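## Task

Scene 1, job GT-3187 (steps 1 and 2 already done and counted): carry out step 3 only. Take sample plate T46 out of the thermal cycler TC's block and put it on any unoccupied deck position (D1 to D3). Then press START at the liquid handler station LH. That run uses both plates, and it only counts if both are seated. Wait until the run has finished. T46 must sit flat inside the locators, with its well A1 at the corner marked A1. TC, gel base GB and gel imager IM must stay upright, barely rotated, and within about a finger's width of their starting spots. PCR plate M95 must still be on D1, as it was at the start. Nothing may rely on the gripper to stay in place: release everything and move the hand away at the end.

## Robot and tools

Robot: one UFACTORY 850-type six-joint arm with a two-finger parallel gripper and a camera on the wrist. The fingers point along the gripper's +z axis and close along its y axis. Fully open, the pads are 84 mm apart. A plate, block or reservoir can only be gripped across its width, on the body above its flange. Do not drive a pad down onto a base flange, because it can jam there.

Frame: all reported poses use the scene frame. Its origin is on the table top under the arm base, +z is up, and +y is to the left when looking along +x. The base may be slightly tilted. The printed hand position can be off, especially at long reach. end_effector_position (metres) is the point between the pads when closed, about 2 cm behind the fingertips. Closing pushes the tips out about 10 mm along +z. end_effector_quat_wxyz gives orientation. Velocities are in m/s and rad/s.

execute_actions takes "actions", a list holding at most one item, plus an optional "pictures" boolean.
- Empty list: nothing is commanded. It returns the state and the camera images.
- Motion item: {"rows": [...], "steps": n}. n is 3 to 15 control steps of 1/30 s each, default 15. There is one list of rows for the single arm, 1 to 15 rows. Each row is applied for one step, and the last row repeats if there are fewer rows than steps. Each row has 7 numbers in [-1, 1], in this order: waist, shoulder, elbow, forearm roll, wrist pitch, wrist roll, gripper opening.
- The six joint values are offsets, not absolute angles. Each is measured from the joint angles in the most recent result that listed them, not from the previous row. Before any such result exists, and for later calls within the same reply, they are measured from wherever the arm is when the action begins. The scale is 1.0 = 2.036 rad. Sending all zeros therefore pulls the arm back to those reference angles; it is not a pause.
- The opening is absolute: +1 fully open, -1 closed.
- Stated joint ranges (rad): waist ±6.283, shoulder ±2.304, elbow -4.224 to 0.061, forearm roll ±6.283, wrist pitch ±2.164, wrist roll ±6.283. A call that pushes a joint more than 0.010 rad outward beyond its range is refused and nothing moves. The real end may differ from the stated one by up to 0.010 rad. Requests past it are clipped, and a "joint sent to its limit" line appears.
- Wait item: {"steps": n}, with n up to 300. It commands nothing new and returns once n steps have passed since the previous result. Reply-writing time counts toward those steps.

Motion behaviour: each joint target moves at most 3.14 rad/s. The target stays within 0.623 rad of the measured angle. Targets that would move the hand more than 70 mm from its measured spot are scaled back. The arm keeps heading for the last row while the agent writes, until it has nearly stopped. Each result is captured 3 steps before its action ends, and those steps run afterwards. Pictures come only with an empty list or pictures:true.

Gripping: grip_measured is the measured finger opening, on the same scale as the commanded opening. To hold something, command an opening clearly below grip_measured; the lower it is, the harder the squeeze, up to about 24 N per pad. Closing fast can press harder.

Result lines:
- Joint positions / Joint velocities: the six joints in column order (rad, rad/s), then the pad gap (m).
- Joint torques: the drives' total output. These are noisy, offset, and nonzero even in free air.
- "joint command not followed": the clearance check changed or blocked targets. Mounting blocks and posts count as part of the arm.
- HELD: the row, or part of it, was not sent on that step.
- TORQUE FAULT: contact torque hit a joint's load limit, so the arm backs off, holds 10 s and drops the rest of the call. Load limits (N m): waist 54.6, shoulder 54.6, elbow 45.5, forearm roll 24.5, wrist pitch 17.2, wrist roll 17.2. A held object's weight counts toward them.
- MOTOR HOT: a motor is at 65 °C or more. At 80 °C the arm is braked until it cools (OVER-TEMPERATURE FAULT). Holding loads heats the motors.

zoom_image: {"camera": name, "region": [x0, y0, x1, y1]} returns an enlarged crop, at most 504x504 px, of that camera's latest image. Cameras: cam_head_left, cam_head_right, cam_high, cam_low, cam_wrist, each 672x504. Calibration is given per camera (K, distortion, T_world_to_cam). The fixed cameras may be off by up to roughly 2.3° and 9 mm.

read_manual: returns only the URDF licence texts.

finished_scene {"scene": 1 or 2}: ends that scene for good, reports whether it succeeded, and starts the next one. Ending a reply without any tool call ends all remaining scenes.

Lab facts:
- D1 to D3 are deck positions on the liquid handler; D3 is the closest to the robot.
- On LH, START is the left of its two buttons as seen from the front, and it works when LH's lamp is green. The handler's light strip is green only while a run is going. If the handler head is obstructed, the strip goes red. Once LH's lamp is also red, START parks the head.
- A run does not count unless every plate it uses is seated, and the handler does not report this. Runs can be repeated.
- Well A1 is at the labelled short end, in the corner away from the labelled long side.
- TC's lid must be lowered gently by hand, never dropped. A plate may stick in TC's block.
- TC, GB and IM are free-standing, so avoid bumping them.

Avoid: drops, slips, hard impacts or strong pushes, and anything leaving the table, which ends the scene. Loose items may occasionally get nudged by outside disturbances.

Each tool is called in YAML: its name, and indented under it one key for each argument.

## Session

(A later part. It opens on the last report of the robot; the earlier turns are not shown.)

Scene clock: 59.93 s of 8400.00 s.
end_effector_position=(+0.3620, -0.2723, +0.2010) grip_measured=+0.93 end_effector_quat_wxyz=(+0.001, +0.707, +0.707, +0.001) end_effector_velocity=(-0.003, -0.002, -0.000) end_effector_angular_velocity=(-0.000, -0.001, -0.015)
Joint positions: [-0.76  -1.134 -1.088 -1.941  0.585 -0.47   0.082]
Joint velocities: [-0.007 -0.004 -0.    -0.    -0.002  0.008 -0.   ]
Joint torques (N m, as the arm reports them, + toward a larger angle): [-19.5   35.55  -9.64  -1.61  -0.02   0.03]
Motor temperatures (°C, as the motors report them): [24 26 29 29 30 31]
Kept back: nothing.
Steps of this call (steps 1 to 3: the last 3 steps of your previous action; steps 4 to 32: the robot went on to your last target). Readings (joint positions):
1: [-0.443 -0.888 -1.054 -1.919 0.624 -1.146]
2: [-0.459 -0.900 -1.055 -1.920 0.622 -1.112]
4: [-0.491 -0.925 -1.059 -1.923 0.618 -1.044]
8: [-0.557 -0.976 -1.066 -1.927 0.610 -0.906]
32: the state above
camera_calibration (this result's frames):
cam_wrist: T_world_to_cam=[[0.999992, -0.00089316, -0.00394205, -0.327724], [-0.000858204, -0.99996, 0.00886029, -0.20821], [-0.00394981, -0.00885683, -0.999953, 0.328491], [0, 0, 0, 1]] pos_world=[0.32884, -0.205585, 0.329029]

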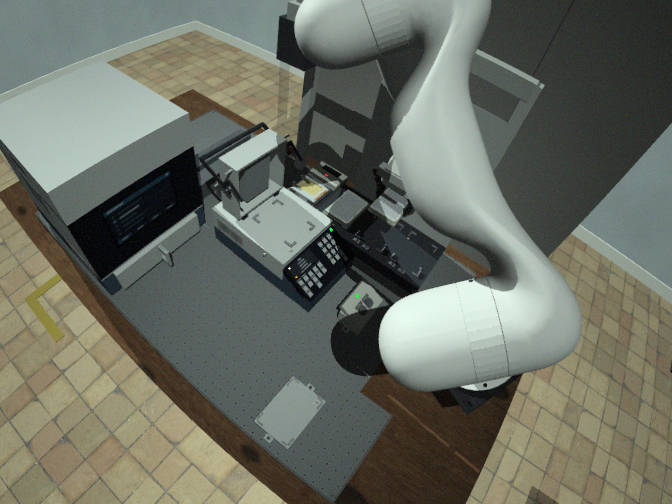

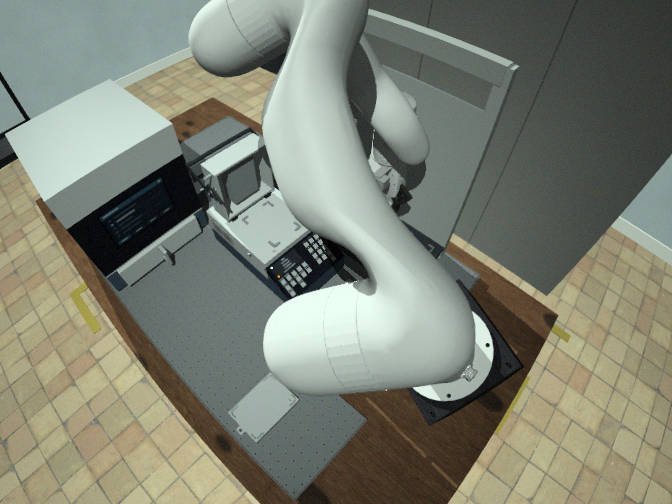

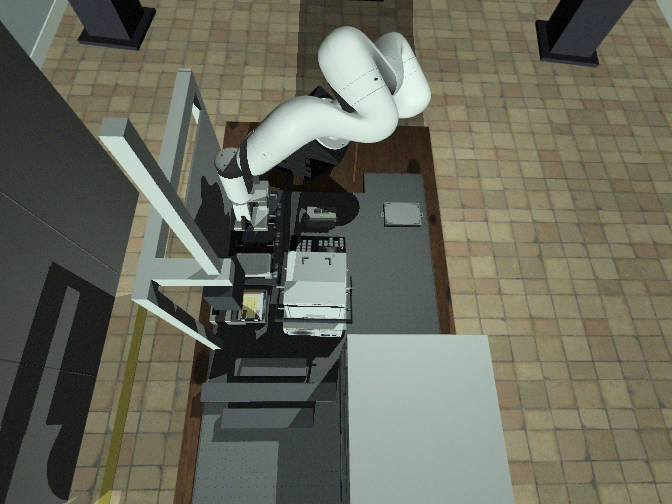

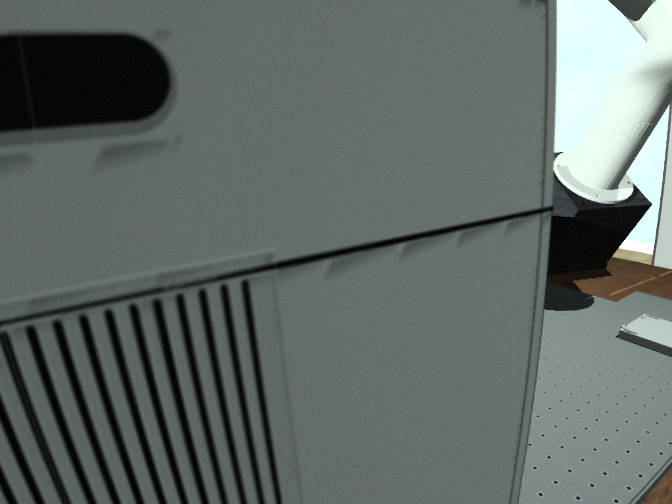

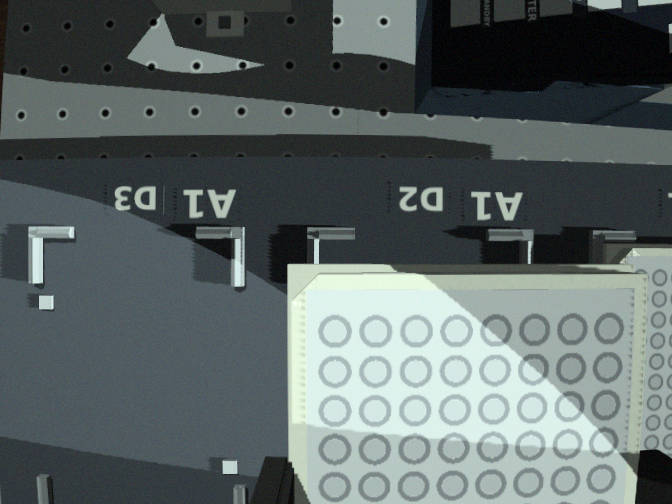

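execute_actions:
  actions:
    - {"rows":[[0.0045,-0.0064,-0.0026,0.0101,-0.0005,-0.0067,-0.6],[0.0089,-0.0127,-0.0053,0.0203,-0.0011,-0.0134,-0.6],[0.0134,-0.0191,-0.0079,0.0304,-0.0016,-0.0202,-0.6],[0.0179,-0.0255,-0.0105,0.0405,-0.0021,-0.0269,-0.6],[0.0223,-0.0319,-0.0131,0.0507,-0.0027,-0.0336,-0.6],[0.0268,-0.0382,-0.0158,0.0608,-0.0032,-0.0403,-0.6],[0.0313,-0.0446,-0.0184,0.071,-0.0037,-0.0471,-0.6],[0.0357,-0.051,-0.021,0.0811,-0.0042,-0.0538,-0.6],[0.0402,-0.0573,-0.0236,0.0912,-0.0048,-0.0605,-0.6],[0.0447,-0.0637,-0.0263,0.1014,-0.0053,-0.0672,-0.6],[0.0491,-0.0701,-0.0289,0.1115,-0.0058,-0.074,-0.6],[0.0536,-0.07644,-0.03152,0.12163,-0.00636,-0.08068,-0.6]],"steps":15}

execute_actions:
  actions:
    - {"steps":20}
  pictures: true

Scene clock: 60.90 s of 8400.00 s.
end_effector_position=(+0.3668, -0.2689, +0.1519) grip_measured=+0.93 end_effector_quat_wxyz=(+0.001, +0.707, +0.707, +0.003) end_effector_velocity=(+0.007, +0.015, -0.204) end_effector_angular_velocity=(-0.005, +0.005, -0.008)
Joint positions: [-0.698 -1.223 -1.124 -1.8    0.577 -0.564  0.082]
Joint velocities: [ 0.257 -0.367 -0.151  0.585 -0.031 -0.386  0.   ]
Joint torques (N m, as the arm reports them, + toward a larger angle): [-18.46  35.36  -9.02  -1.35   0.19  -0.21]
Motor temperatures (°C, as the motors report them): [24 26 29 29 30 31]
Steps of this call (steps 1 to 15: the robot went on to your last target; steps 16 to 17: nothing new was sent; steps 18 to 29: the first 12 steps of this action). Readings (joint positions):
18: [-0.761 -1.135 -1.087 -1.941 0.585 -0.469]
19: [-0.760 -1.135 -1.088 -1.940 0.584 -0.471]
21: [-0.755 -1.142 -1.091 -1.928 0.584 -0.479]
25: [-0.731 -1.176 -1.105 -1.874 0.581 -0.515]
29: the state above

Scene clock: 61.57 s of 8400.00 s.
end_effector_position=(+0.3666, -0.2662, +0.1150) grip_measured=+0.93 end_effector_quat_wxyz=(+0.001, +0.708, +0.707, +0.001) end_effector_velocity=(-0.000, +0.001, -0.001) end_effector_angular_velocity=(+0.001, +0.001, -0.000)
Joint positions: [-0.651 -1.289 -1.152 -1.694  0.572 -0.634  0.082]
Joint velocities: [ 0.002 -0.002 -0.     0.003  0.    -0.002 -0.   ]
Joint torques (N m, as the arm reports them, + toward a larger angle): [-19.53  34.6   -7.22  -1.38  -0.2   -0.33]
Motor temperatures (°C, as the motors report them): [24 26 29 29 29 31]
Kept back: nothing.
Steps of this call (steps 1 to 3: the last 3 steps of your previous action; steps 4 to 20: the robot went on to your last target). Readings (joint positions):
1: [-0.689 -1.235 -1.129 -1.781 0.576 -0.577]
2: [-0.681 -1.247 -1.134 -1.762 0.575 -0.589]
4: [-0.667 -1.267 -1.141 -1.731 0.574 -0.609]
8: [-0.656 -1.283 -1.149 -1.704 0.572 -0.627]
20: the state above
camera_calibration (this result's frames):
cam_wrist: T_world_to_cam=[[0.999987, -0.00252627, -0.00438585, -0.333033], [-0.00248675, -0.999956, 0.00899221, -0.200792], [-0.00440837, -0.00898118, -0.99995, 0.242658], [0, 0, 0, 1]] pos_world=[0.333599, -0.199445, 0.242991]

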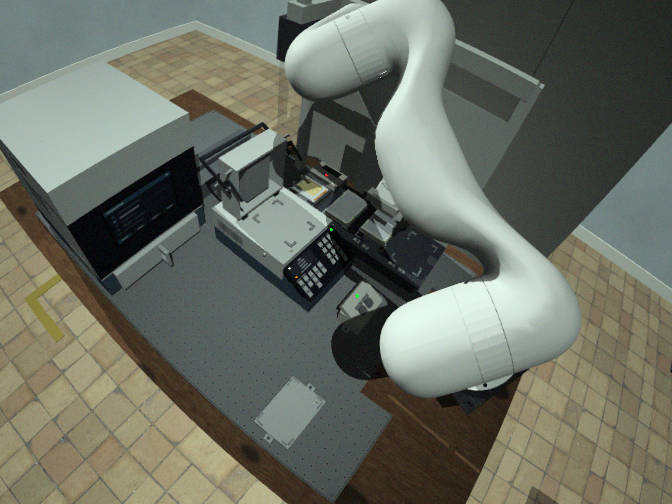

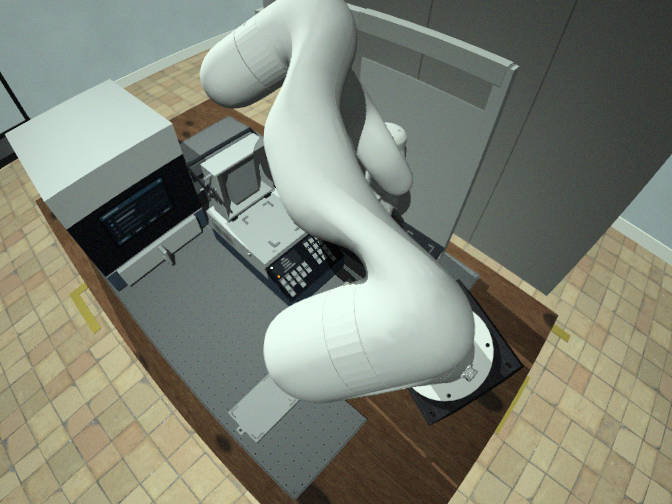

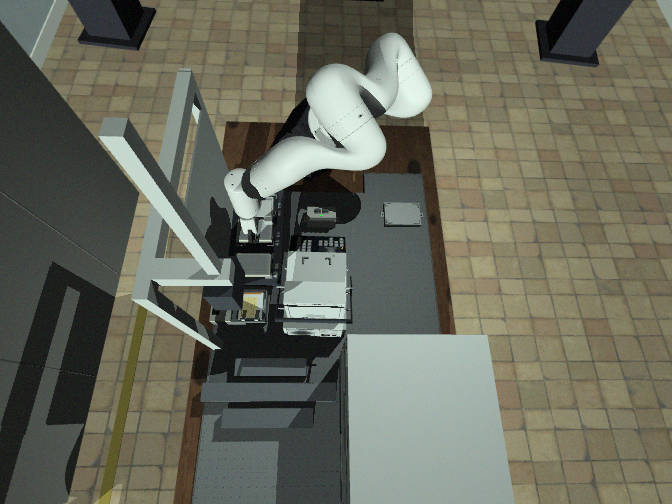

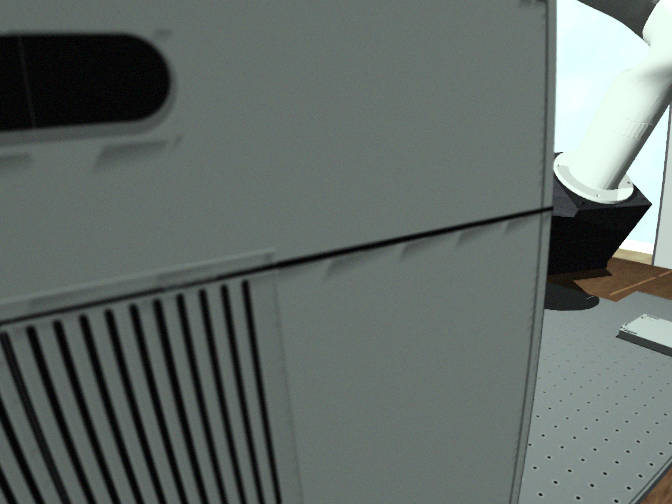

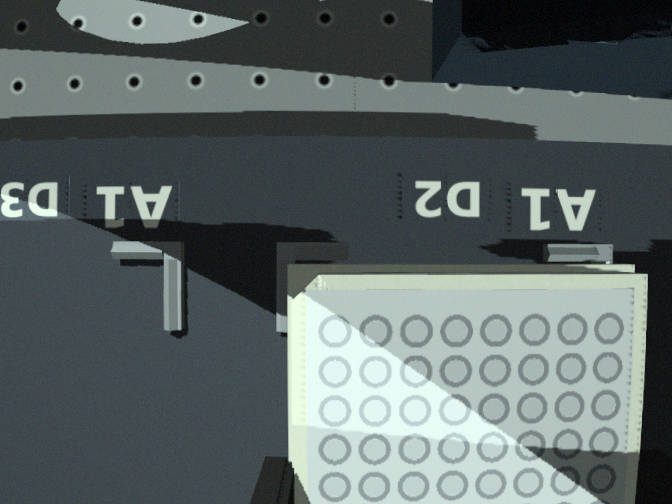

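zoom_image:
  camera: "cam_wrist"
  region: [260, 230, 380, 345]

zoom_image:
  camera: "cam_wrist"
  region: [530, 225, 672, 345]

zoom_image:
  camera: "cam_wrist"
  region: [95, 230, 215, 345]

Region (260, 230, 380, 345) of cam_wrist's 672x504 image, scaled by 4.200, with more detail than that image has; it fills the top 483 rows of this view, and the rest is white.

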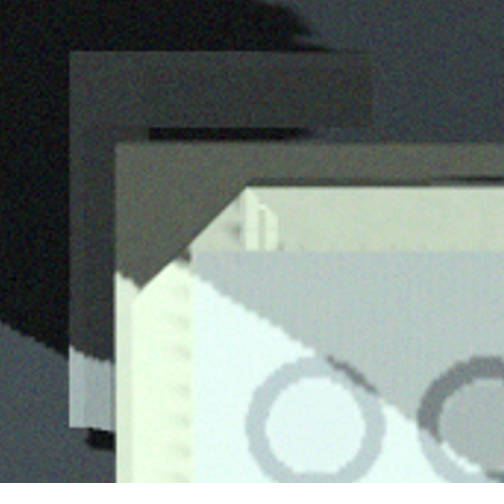

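Region (530, 225, 672, 345) of cam_wrist's 672x504 image, scaled by 3.549, with more detail than that image has; it fills the top 426 rows of this view, and the rest is white.

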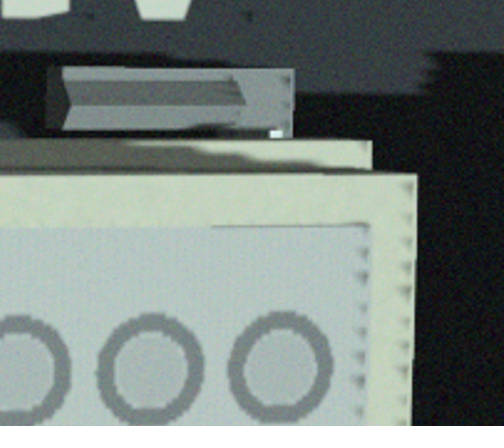

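Region (95, 230, 215, 345) of cam_wrist's 672x504 image, scaled by 4.200, with more detail than that image has; it fills the top 483 rows of this view, and the rest is white.

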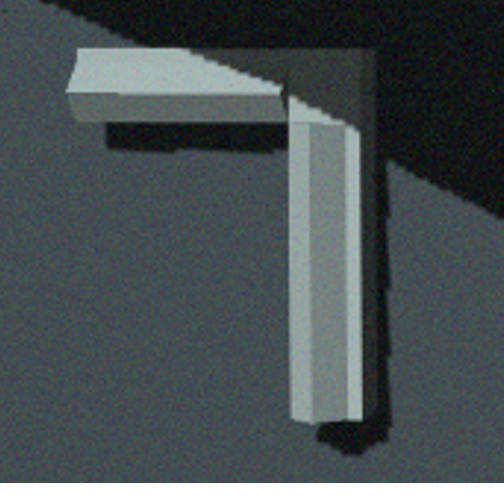

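execute_actions:
  actions:
    - {"rows":[[0.00096,-0.00166,-0.00102,0.00197,0.00008,-0.00121,-0.6],[0.00193,-0.00333,-0.00204,0.00394,0.00016,-0.00242,-0.6],[0.00289,-0.00499,-0.00306,0.00591,0.00024,-0.00363,-0.6],[0.00386,-0.00666,-0.00408,0.00788,0.00032,-0.00484,-0.6],[0.00482,-0.00832,-0.0051,0.00986,0.0004,-0.00605,-0.6],[0.00578,-0.00998,-0.00611,0.01183,0.00048,-0.00726,-0.6],[0.00675,-0.01165,-0.00713,0.0138,0.00056,-0.00847,-0.6],[0.00771,-0.01331,-0.00815,0.01577,0.00064,-0.00968,-0.6],[0.00868,-0.01498,-0.00917,0.01774,0.00072,-0.01089,-0.6],[0.00964,-0.01664,-0.01019,0.01971,0.0008,-0.0121,-0.6]],"steps":15}

execute_actions:
  actions:
    - {"steps":14}
  pictures: true

Scene clock: 62.97 s of 8400.00 s.
end_effector_position=(+0.3670, -0.2664, +0.1031) grip_measured=+0.93 end_effector_quat_wxyz=(+0.001, +0.708, +0.707, +0.001) end_effector_velocity=(-0.000, +0.000, -0.041) end_effector_angular_velocity=(+0.002, +0.002, -0.001)
Joint positions: [-0.637 -1.313 -1.166 -1.666  0.573 -0.652  0.082]
Joint velocities: [ 0.048 -0.083 -0.049  0.096  0.004 -0.058 -0.   ]
Joint torques (N m, as the arm reports them, + toward a larger angle): [-20.14  33.52  -7.75  -2.62   0.2   -0.68]
Motor temperatures (°C, as the motors report them): [24 26 29 29 29 31]
Steps of this call (steps 1 to 15: the robot went on to your last target; steps 16 to 30: nothing new was sent; steps 31 to 42: the first 12 steps of this action). Readings (joint positions):
31: [-0.651 -1.290 -1.152 -1.694 0.572 -0.635]
32: [-0.651 -1.290 -1.152 -1.693 0.572 -0.635]
34: [-0.650 -1.292 -1.153 -1.691 0.572 -0.636]
38: [-0.644 -1.301 -1.159 -1.680 0.572 -0.643]
42: the state above

Scene clock: 63.43 s of 8400.00 s.
end_effector_position=(+0.3672, -0.2665, +0.0983) grip_measured=+0.93 end_effector_quat_wxyz=(+0.001, +0.708, +0.707, +0.001) end_effector_velocity=(-0.000, -0.001, -0.000) end_effector_angular_velocity=(-0.001, +0.000, -0.000)
Joint positions: [-0.632 -1.323 -1.172 -1.654  0.573 -0.659  0.082]
Joint velocities: [ 0.    -0.001 -0.001  0.002 -0.001 -0.001  0.   ]
Joint torques (N m, as the arm reports them, + toward a larger angle): [-17.47  30.55  -8.19  -0.18   0.06  -0.07]
Motor temperatures (°C, as the motors report them): [24 26 29 29 29 31]
Kept back: nothing.
Steps of this call (steps 1 to 3: the last 3 steps of your previous action; steps 4 to 14: the robot went on to your last target). Readings (joint positions):
1: [-0.636 -1.316 -1.168 -1.663 0.573 -0.654]
2: [-0.635 -1.318 -1.169 -1.660 0.573 -0.655]
4: [-0.633 -1.320 -1.170 -1.657 0.573 -0.657]
8: [-0.632 -1.322 -1.172 -1.655 0.573 -0.658]
14: the state above
camera_calibration (this result's frames):
cam_wrist: T_world_to_cam=[[0.999988, -0.00249732, -0.00424357, -0.333673], [-0.00245956, -0.999958, 0.00888049, -0.200978], [-0.00426557, -0.00886994, -0.999952, 0.22596], [0, 0, 0, 1]] pos_world=[0.334138, -0.199799, 0.226318]

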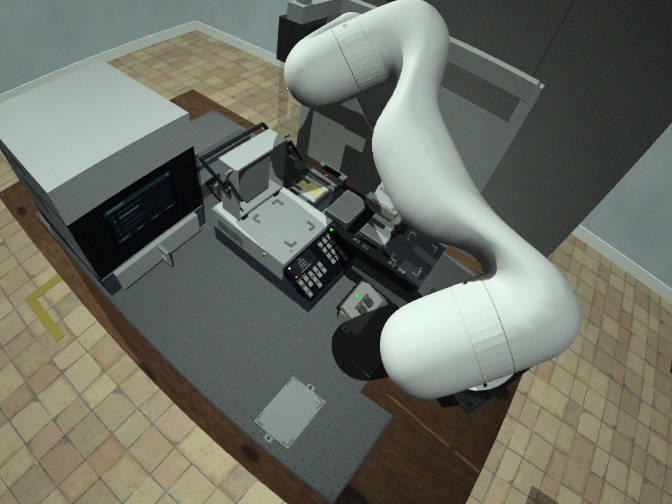

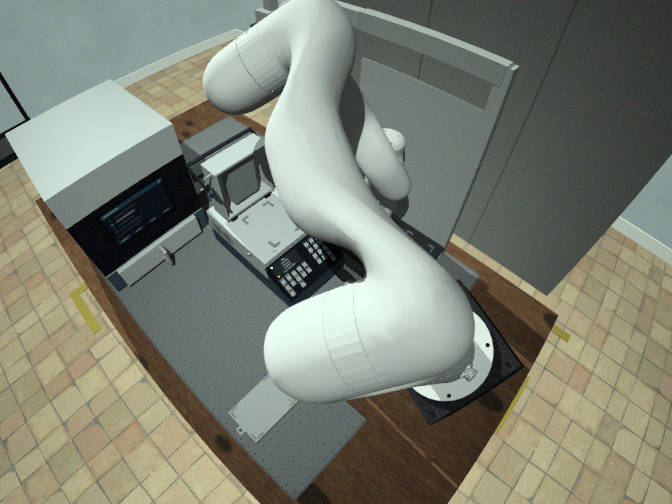

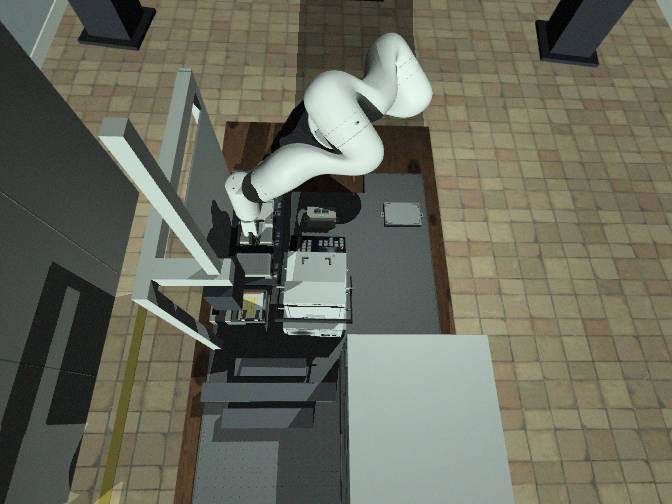

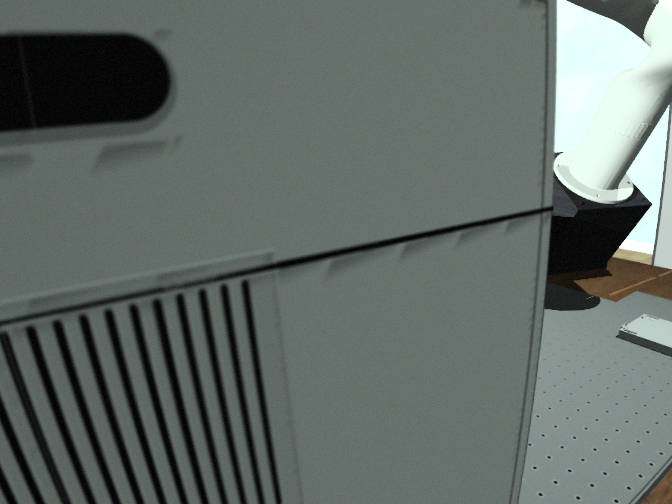

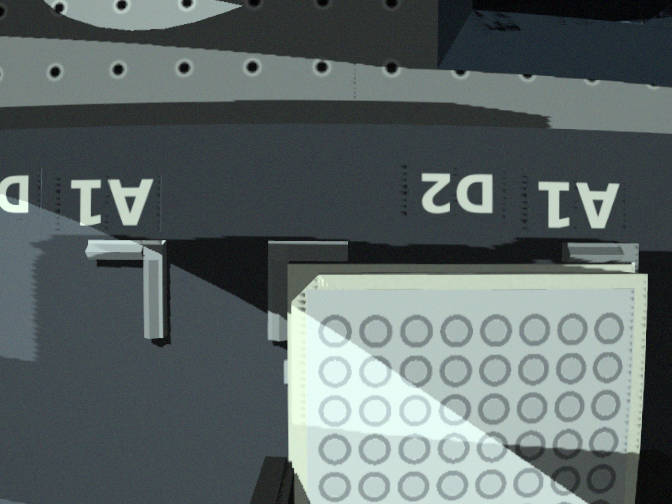

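execute_actions:
  actions: []

Scene clock: 64.00 s of 8400.00 s.
end_effector_position=(+0.3671, -0.2665, +0.0982) grip_measured=+0.93 end_effector_quat_wxyz=(+0.001, +0.708, +0.707, +0.001) end_effector_velocity=(-0.000, -0.000, +0.000) end_effector_angular_velocity=(-0.000, +0.000, -0.002)
Joint positions: [-0.632 -1.323 -1.172 -1.654  0.573 -0.659  0.082]
Joint velocities: [-0.001  0.     0.     0.    -0.     0.001 -0.   ]
Joint torques (N m, as the arm reports them, + toward a larger angle): [-19.35  32.23  -7.23  -0.56   0.04  -0.59]
Motor temperatures (°C, as the motors report them): [24 26 29 29 29 31]
Kept back: nothing.
Steps of this call (steps 1 to 17: the robot went on to your last target). Readings (joint positions):
1: [-0.632 -1.323 -1.172 -1.654 0.573 -0.659]
2: [-0.632 -1.323 -1.172 -1.654 0.573 -0.659]
4: [-0.632 -1.323 -1.172 -1.654 0.573 -0.659]
8: [-0.632 -1.323 -1.172 -1.654 0.573 -0.659]
17: the state above
camera_calibration (this result's frames):
cam_wrist: T_world_to_cam=[[0.999988, -0.00252668, -0.00428215, -0.333655], [-0.0024887, -0.999958, 0.00885124, -0.20095], [-0.00430434, -0.00884047, -0.999952, 0.225895], [0, 0, 0, 1]] pos_world=[0.334123, -0.199787, 0.226234]

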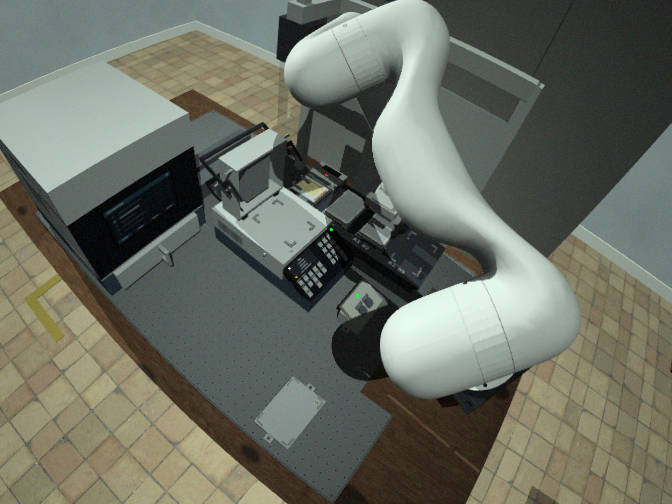

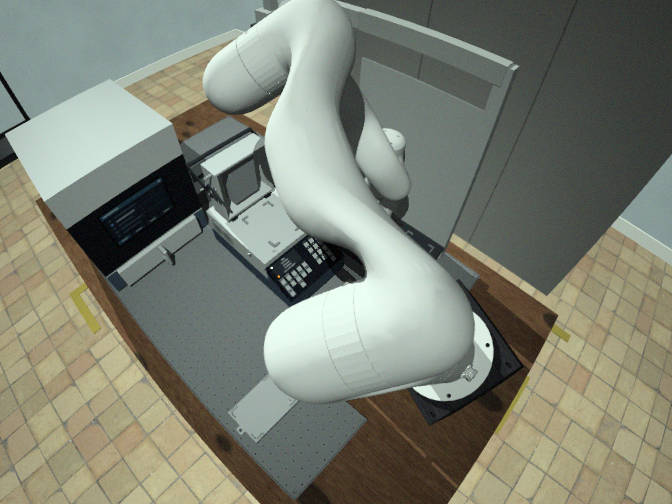

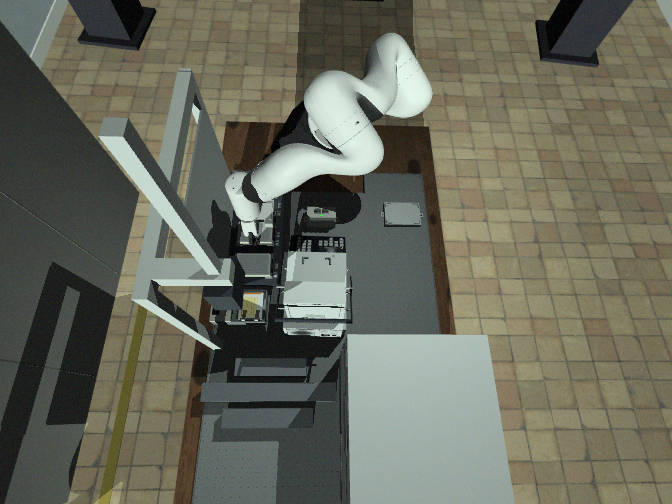

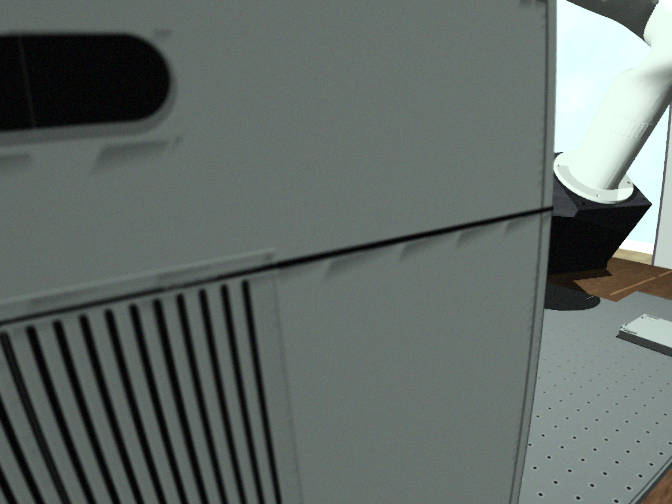

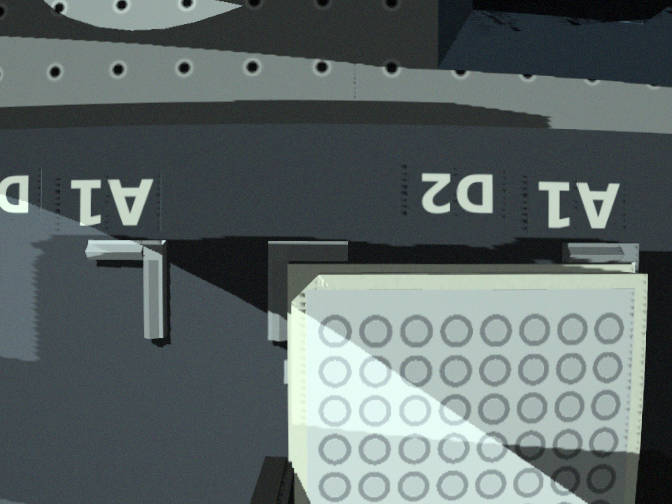

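execute_actions:
  actions:
    - {"rows": [[0.00035,-0.0006,-0.00037,0.0007,0,-0.00043,-0.6],[0.0007,-0.0012,-0.00073,0.0014,0.00005,-0.00087,-0.6],[0.00104,-0.0018,-0.0011,0.0021,0.00008,-0.0013,-0.6],[0.00138,-0.00238,-0.00146,0.00282,0.00011,-0.00173,-0.6],[0.00173,-0.003,-0.00183,0.0035,0.00014,-0.00216,-0.6],[0.00207,-0.0036,-0.0022,0.0042,0.00017,-0.0026,-0.6],[0.00242,-0.0042,-0.00256,0.0049,0.0002,-0.003,-0.6],[0.00276,-0.00476,-0.00292,0.00564,0.00022,-0.00346,-0.6]], "steps": 15}

execute_actions:
  actions:
    - {"steps": 10}
  pictures: true

Scene clock: 64.53 s of 8400.00 s.
end_effector_position=(+0.3671, -0.2665, +0.0943) grip_measured=+0.93 end_effector_quat_wxyz=(+0.001, +0.708, +0.707, +0.001) end_effector_velocity=(+0.000, +0.000, -0.009) end_effector_angular_velocity=(+0.000, +0.000, +0.001)
Joint positions: [-0.627 -1.331 -1.177 -1.645  0.574 -0.665  0.082]
Joint velocities: [ 0.01  -0.017 -0.01   0.02   0.001 -0.013 -0.   ]
Joint torques (N m, as the arm reports them, + toward a larger angle): [-18.78  33.48  -7.46  -1.43   0.03  -0.24]
Motor temperatures (°C, as the motors report them): [24 26 29 29 29 31]
Steps of this call (steps 1 to 4: the robot went on to your last target; steps 5 to 16: the first 12 steps of this action). Readings (joint positions):
5: [-0.632 -1.323 -1.172 -1.654 0.573 -0.659]
6: [-0.632 -1.323 -1.172 -1.654 0.573 -0.659]
8: [-0.631 -1.324 -1.173 -1.653 0.573 -0.660]
12: [-0.629 -1.328 -1.175 -1.649 0.574 -0.662]
16: the state above

Scene clock: 64.87 s of 8400.00 s.
end_effector_position=(+0.3672, -0.2666, +0.0935) grip_measured=+0.93 end_effector_quat_wxyz=(+0.001, +0.708, +0.707, +0.001) end_effector_velocity=(-0.001, +0.000, -0.000) end_effector_angular_velocity=(+0.000, +0.000, -0.001)
Joint positions: [-0.626 -1.333 -1.178 -1.643  0.574 -0.666  0.082]
Joint velocities: [ 0.    -0.001  0.     0.001 -0.     0.    -0.   ]
Joint torques (N m, as the arm reports them, + toward a larger angle): [-18.36  36.47  -8.52  -0.68  -0.15  -0.24]
Motor temperatures (°C, as the motors report them): [24 26 29 29 29 31]
Kept back: nothing.
Steps of this call (steps 1 to 3: the last 3 steps of your previous action; steps 4 to 10: the robot went on to your last target). Readings (joint positions):
1: [-0.627 -1.332 -1.177 -1.644 0.574 -0.665]
2: [-0.627 -1.332 -1.178 -1.644 0.574 -0.665]
4: [-0.626 -1.332 -1.178 -1.643 0.574 -0.666]
8: [-0.626 -1.333 -1.178 -1.643 0.574 -0.666]
10: the state above
camera_calibration (this result's frames):
cam_wrist: T_world_to_cam=[[0.999988, -0.00251346, -0.00431607, -0.333715], [-0.00247468, -0.999957, 0.00896818, -0.201004], [-0.00433842, -0.00895739, -0.99995, 0.221114], [0, 0, 0, 1]] pos_world=[0.334173, -0.199854, 0.221466]

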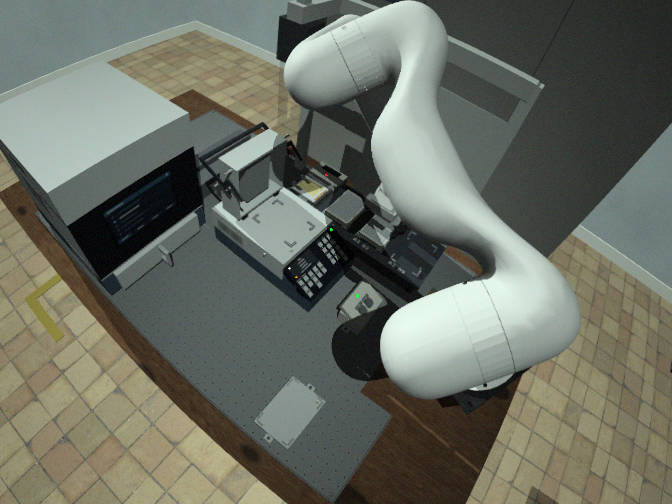

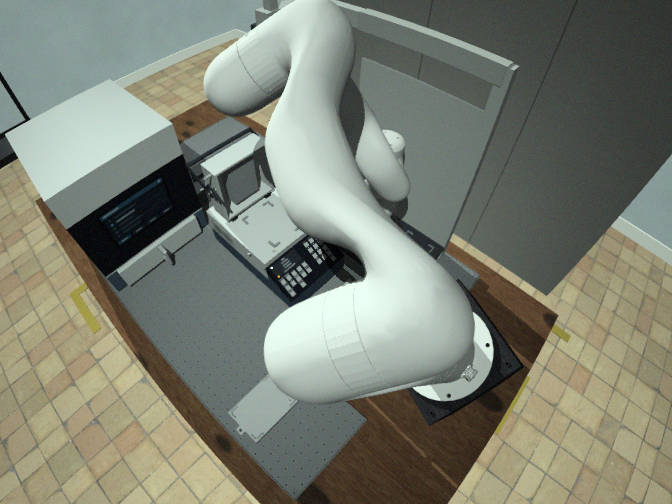

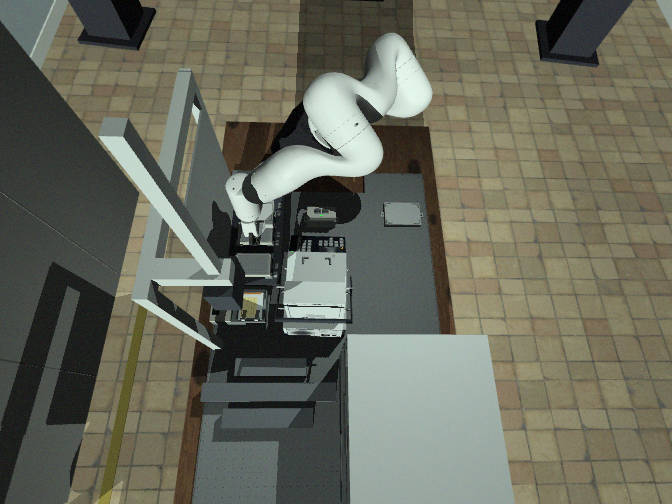

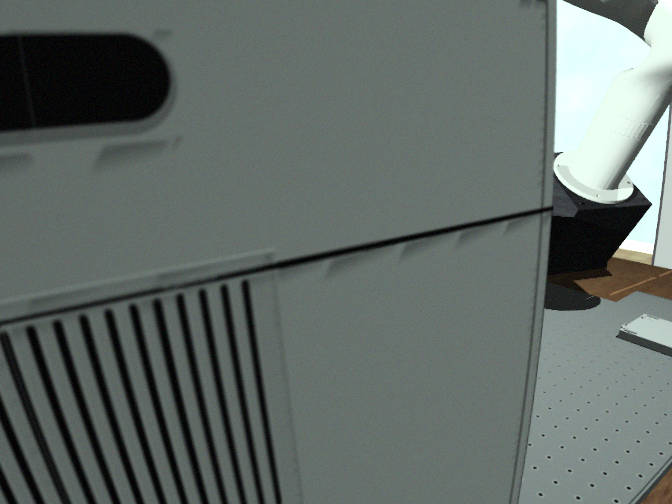

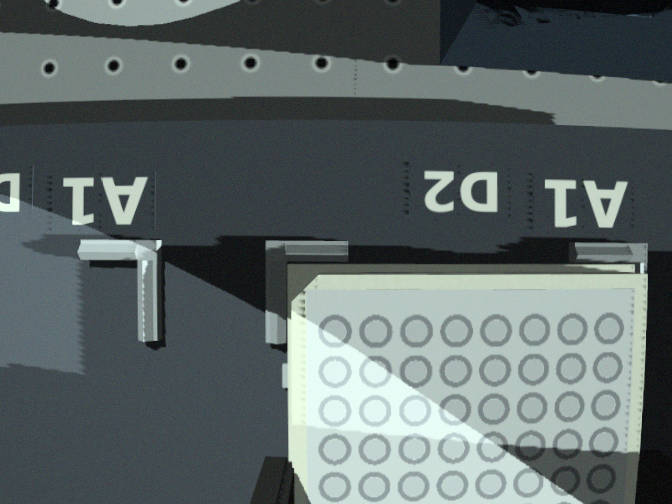

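zoom_image:
  camera: "cam_wrist"
  region: [250, 220, 672, 420]

Region (250, 220, 672, 420) of cam_wrist's 672x504 image, scaled by 1.194, with more detail than that image has; it fills the top 239 rows of this view, and the rest is white.

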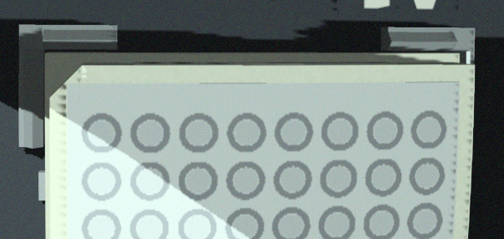

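execute_actions:
  actions:
    - {"rows": [[0.00035,-0.0006,-0.00037,0.0007,0,-0.00043,-0.6],[0.0007,-0.0012,-0.00073,0.0014,0.00005,-0.00087,-0.6],[0.00104,-0.0018,-0.0011,0.0021,0.00008,-0.0013,-0.6],[0.00138,-0.00238,-0.00146,0.00282,0.00011,-0.00173,-0.6]], "steps": 12}

execute_actions:
  actions:
    - {"steps": 8}
  pictures: true

Scene clock: 65.40 s of 8400.00 s.
end_effector_position=(+0.3671, -0.2666, +0.0916) grip_measured=+0.93 end_effector_quat_wxyz=(+0.001, +0.708, +0.707, +0.001) end_effector_velocity=(+0.000, -0.000, -0.005) end_effector_angular_velocity=(-0.001, +0.000, +0.001)
Joint positions: [-0.624 -1.337 -1.181 -1.638  0.574 -0.669  0.082]
Joint velocities: [ 0.006 -0.01  -0.007  0.011  0.    -0.007 -0.   ]
Joint torques (N m, as the arm reports them, + toward a larger angle): [-16.5   35.34  -7.87  -1.15   0.03   0.03]
Motor temperatures (°C, as the motors report them): [24 26 29 29 29 31]
Steps of this call (steps 1 to 7: the robot went on to your last target; steps 8 to 16: the first 9 steps of this action). Readings (joint positions):
8: [-0.626 -1.333 -1.178 -1.642 0.574 -0.666]
9: [-0.626 -1.333 -1.178 -1.642 0.574 -0.666]
11: [-0.626 -1.334 -1.179 -1.641 0.574 -0.667]
15: [-0.624 -1.336 -1.180 -1.639 0.574 -0.668]
16: the state above

Scene clock: 65.67 s of 8400.00 s.
end_effector_position=(+0.3673, -0.2667, +0.0913) grip_measured=+0.93 end_effector_quat_wxyz=(+0.001, +0.708, +0.707, +0.001) end_effector_velocity=(+0.000, +0.000, -0.000) end_effector_angular_velocity=(-0.000, -0.000, +0.001)
Joint positions: [-0.624 -1.337 -1.181 -1.637  0.574 -0.669  0.082]
Joint velocities: [ 0.001 -0.001 -0.001  0.001  0.    -0.001  0.   ]
Joint torques (N m, as the arm reports them, + toward a larger angle): [-19.48  32.27  -8.21   0.06  -0.23  -0.1 ]
Motor temperatures (°C, as the motors report them): [24 26 29 29 29 31]
Kept back: nothing.
Steps of this call (steps 1 to 3: the last 3 steps of your previous action; steps 4 to 8: the robot went on to your last target). Readings (joint positions):
1: [-0.624 -1.337 -1.181 -1.638 0.574 -0.669]
2: [-0.624 -1.337 -1.181 -1.638 0.574 -0.669]
4: [-0.624 -1.337 -1.181 -1.637 0.574 -0.669]
8: the state above
camera_calibration (this result's frames):
cam_wrist: T_world_to_cam=[[0.999989, -0.00243062, -0.00412341, -0.333847], [-0.00239227, -0.999954, 0.00927958, -0.201185], [-0.00414577, -0.0092696, -0.999948, 0.218775], [0, 0, 0, 1]] pos_world=[0.334268, -0.199959, 0.219254]

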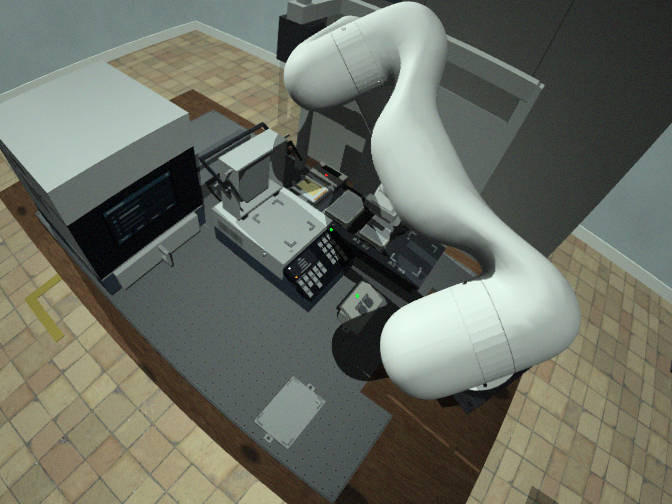

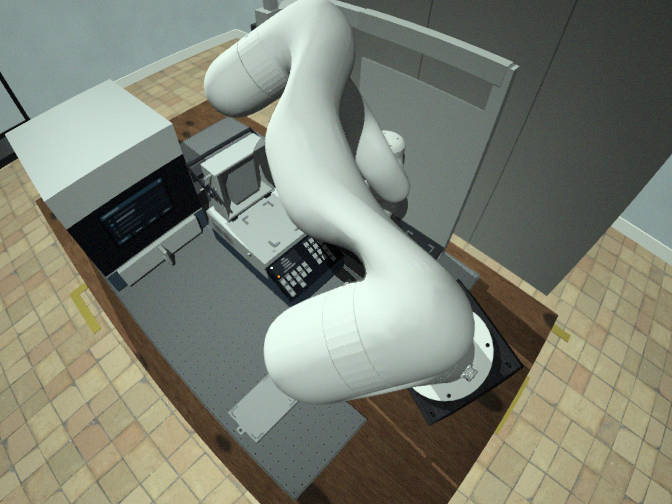

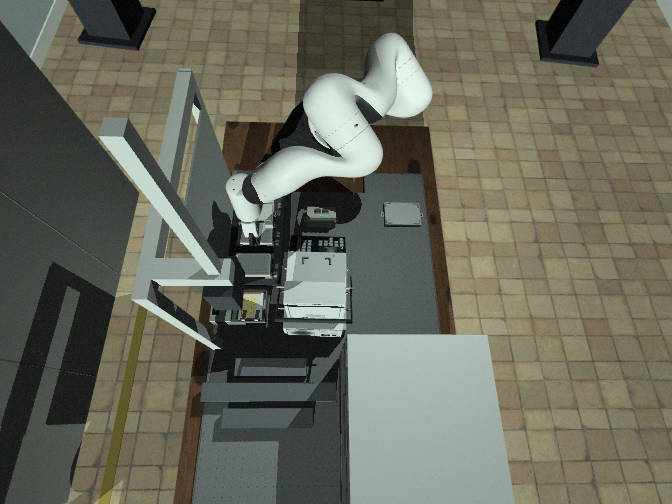

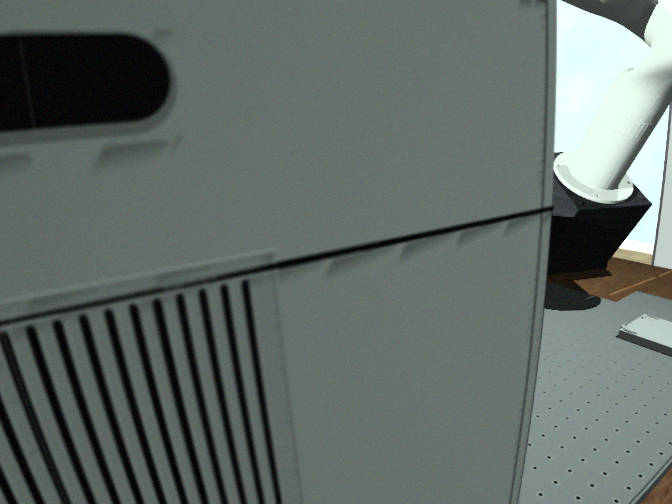

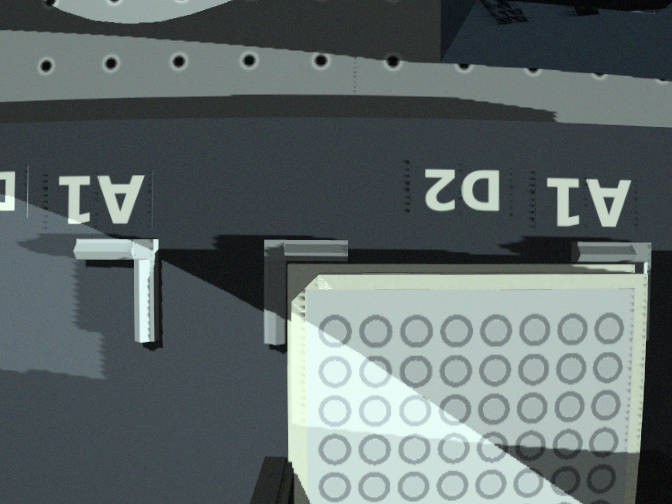

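execute_actions:
  actions:
    - {"rows": [[0.00025,-0.0004,-0.00025,0.0005,0,-0.0003,-0.6],[0.0005,-0.0008,-0.0005,0.001,0.00003,-0.0006,-0.6],[0.00075,-0.0012,-0.00075,0.0015,0.00005,-0.0009,-0.6],[0.001,-0.0017,-0.00105,0.002,0.00008,-0.00125,-0.6]], "steps": 12}

execute_actions:
  actions:
    - {"steps": 8}
  pictures: true

Scene clock: 66.07 s of 8400.00 s.
end_effector_position=(+0.3675, -0.2669, +0.0902) grip_measured=+0.94 end_effector_quat_wxyz=(+0.001, +0.707, +0.707, +0.001) end_effector_velocity=(+0.000, +0.000, -0.004) end_effector_angular_velocity=(-0.000, +0.001, +0.001)
Joint positions: [-0.622 -1.34  -1.183 -1.634  0.574 -0.672  0.082]
Joint velocities: [ 0.006 -0.008 -0.006  0.008 -0.    -0.005  0.   ]
Joint torques (N m, as the arm reports them, + toward a larger angle): [-14.31  30.16  -6.92   0.13   0.46  -0.07]
Motor temperatures (°C, as the motors report them): [24 26 29 29 29 31]
Steps of this call (steps 1 to 3: the robot went on to your last target; steps 4 to 12: the first 9 steps of this action). Readings (joint positions):
4: [-0.623 -1.337 -1.181 -1.637 0.574 -0.670]
5: [-0.623 -1.337 -1.181 -1.637 0.574 -0.670]
7: [-0.623 -1.338 -1.182 -1.636 0.574 -0.670]
11: [-0.622 -1.339 -1.183 -1.634 0.574 -0.671]
12: the state above

Scene clock: 66.33 s of 8400.00 s.
end_effector_position=(+0.3674, -0.2669, +0.0897) grip_measured=+0.94 end_effector_quat_wxyz=(+0.001, +0.707, +0.707, +0.001) end_effector_velocity=(+0.000, -0.000, +0.000) end_effector_angular_velocity=(-0.000, -0.001, -0.002)
Joint positions: [-0.622 -1.341 -1.184 -1.633  0.574 -0.672  0.082]
Joint velocities: [-0.001 -0.    -0.001  0.     0.001  0.001  0.   ]
Joint torques (N m, as the arm reports them, + toward a larger angle): [-15.85  29.77  -6.46  -0.77   0.23   0.25]
Motor temperatures (°C, as the motors report them): [24 26 29 29 29 31]
Kept back: nothing.
Steps of this call (steps 1 to 3: the last 3 steps of your previous action; steps 4 to 8: the robot went on to your last target). Readings (joint positions):
1: [-0.622 -1.340 -1.183 -1.634 0.574 -0.672]
2: [-0.622 -1.340 -1.183 -1.633 0.574 -0.672]
4: [-0.622 -1.340 -1.183 -1.633 0.574 -0.672]
8: the state above
camera_calibration (this result's frames):
cam_wrist: T_world_to_cam=[[0.999989, -0.00217979, -0.00404558, -0.333927], [-0.00214033, -0.99995, 0.00973248, -0.201483], [-0.00406659, -0.00972372, -0.999944, 0.21704], [0, 0, 0, 1]] pos_world=[0.334375, -0.200091, 0.217638]

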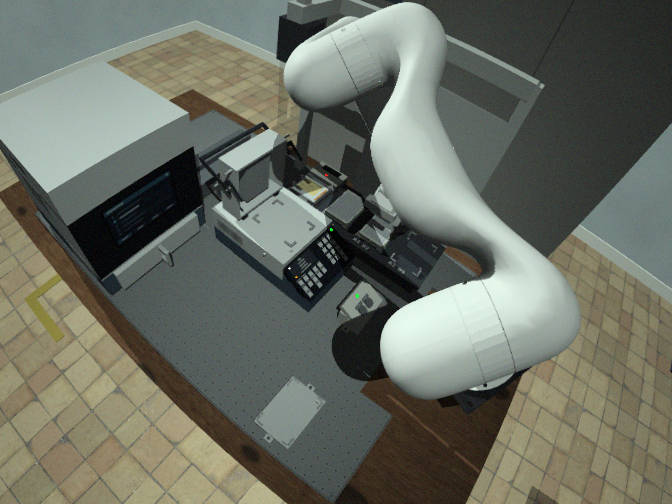

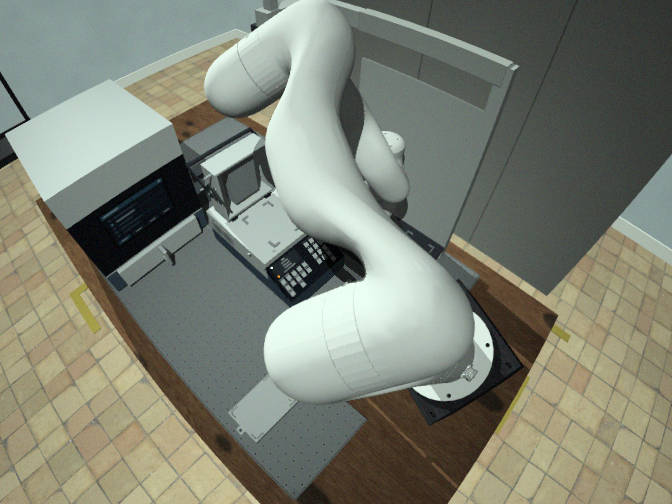

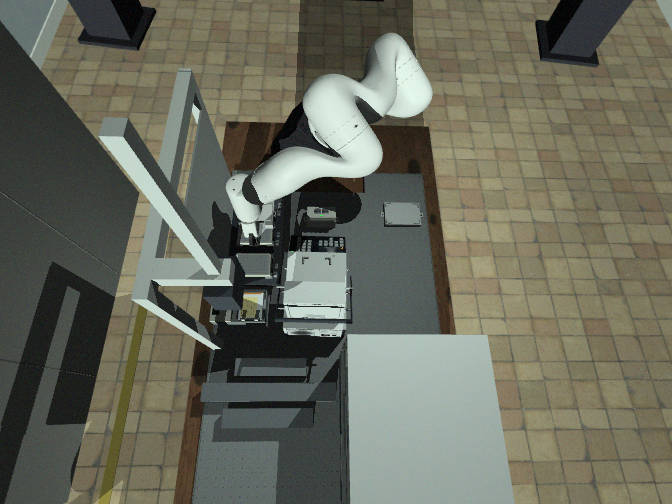

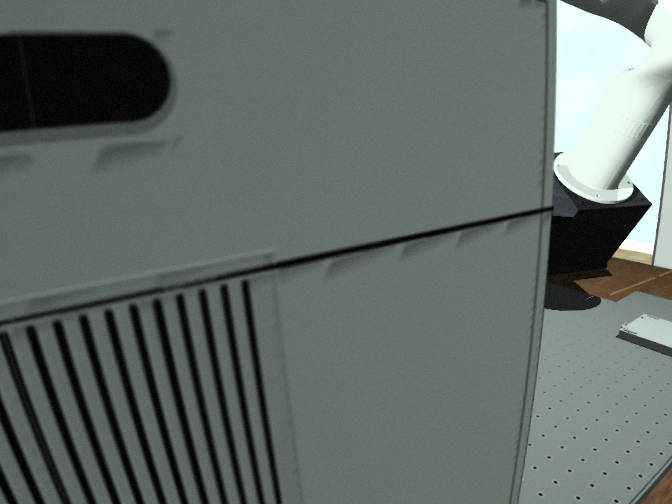

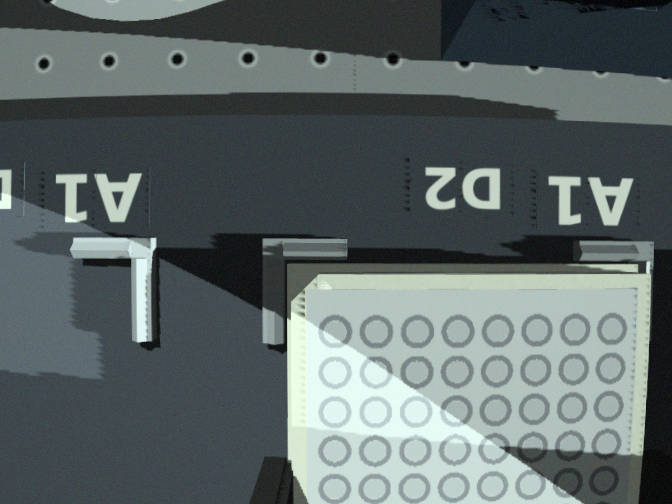

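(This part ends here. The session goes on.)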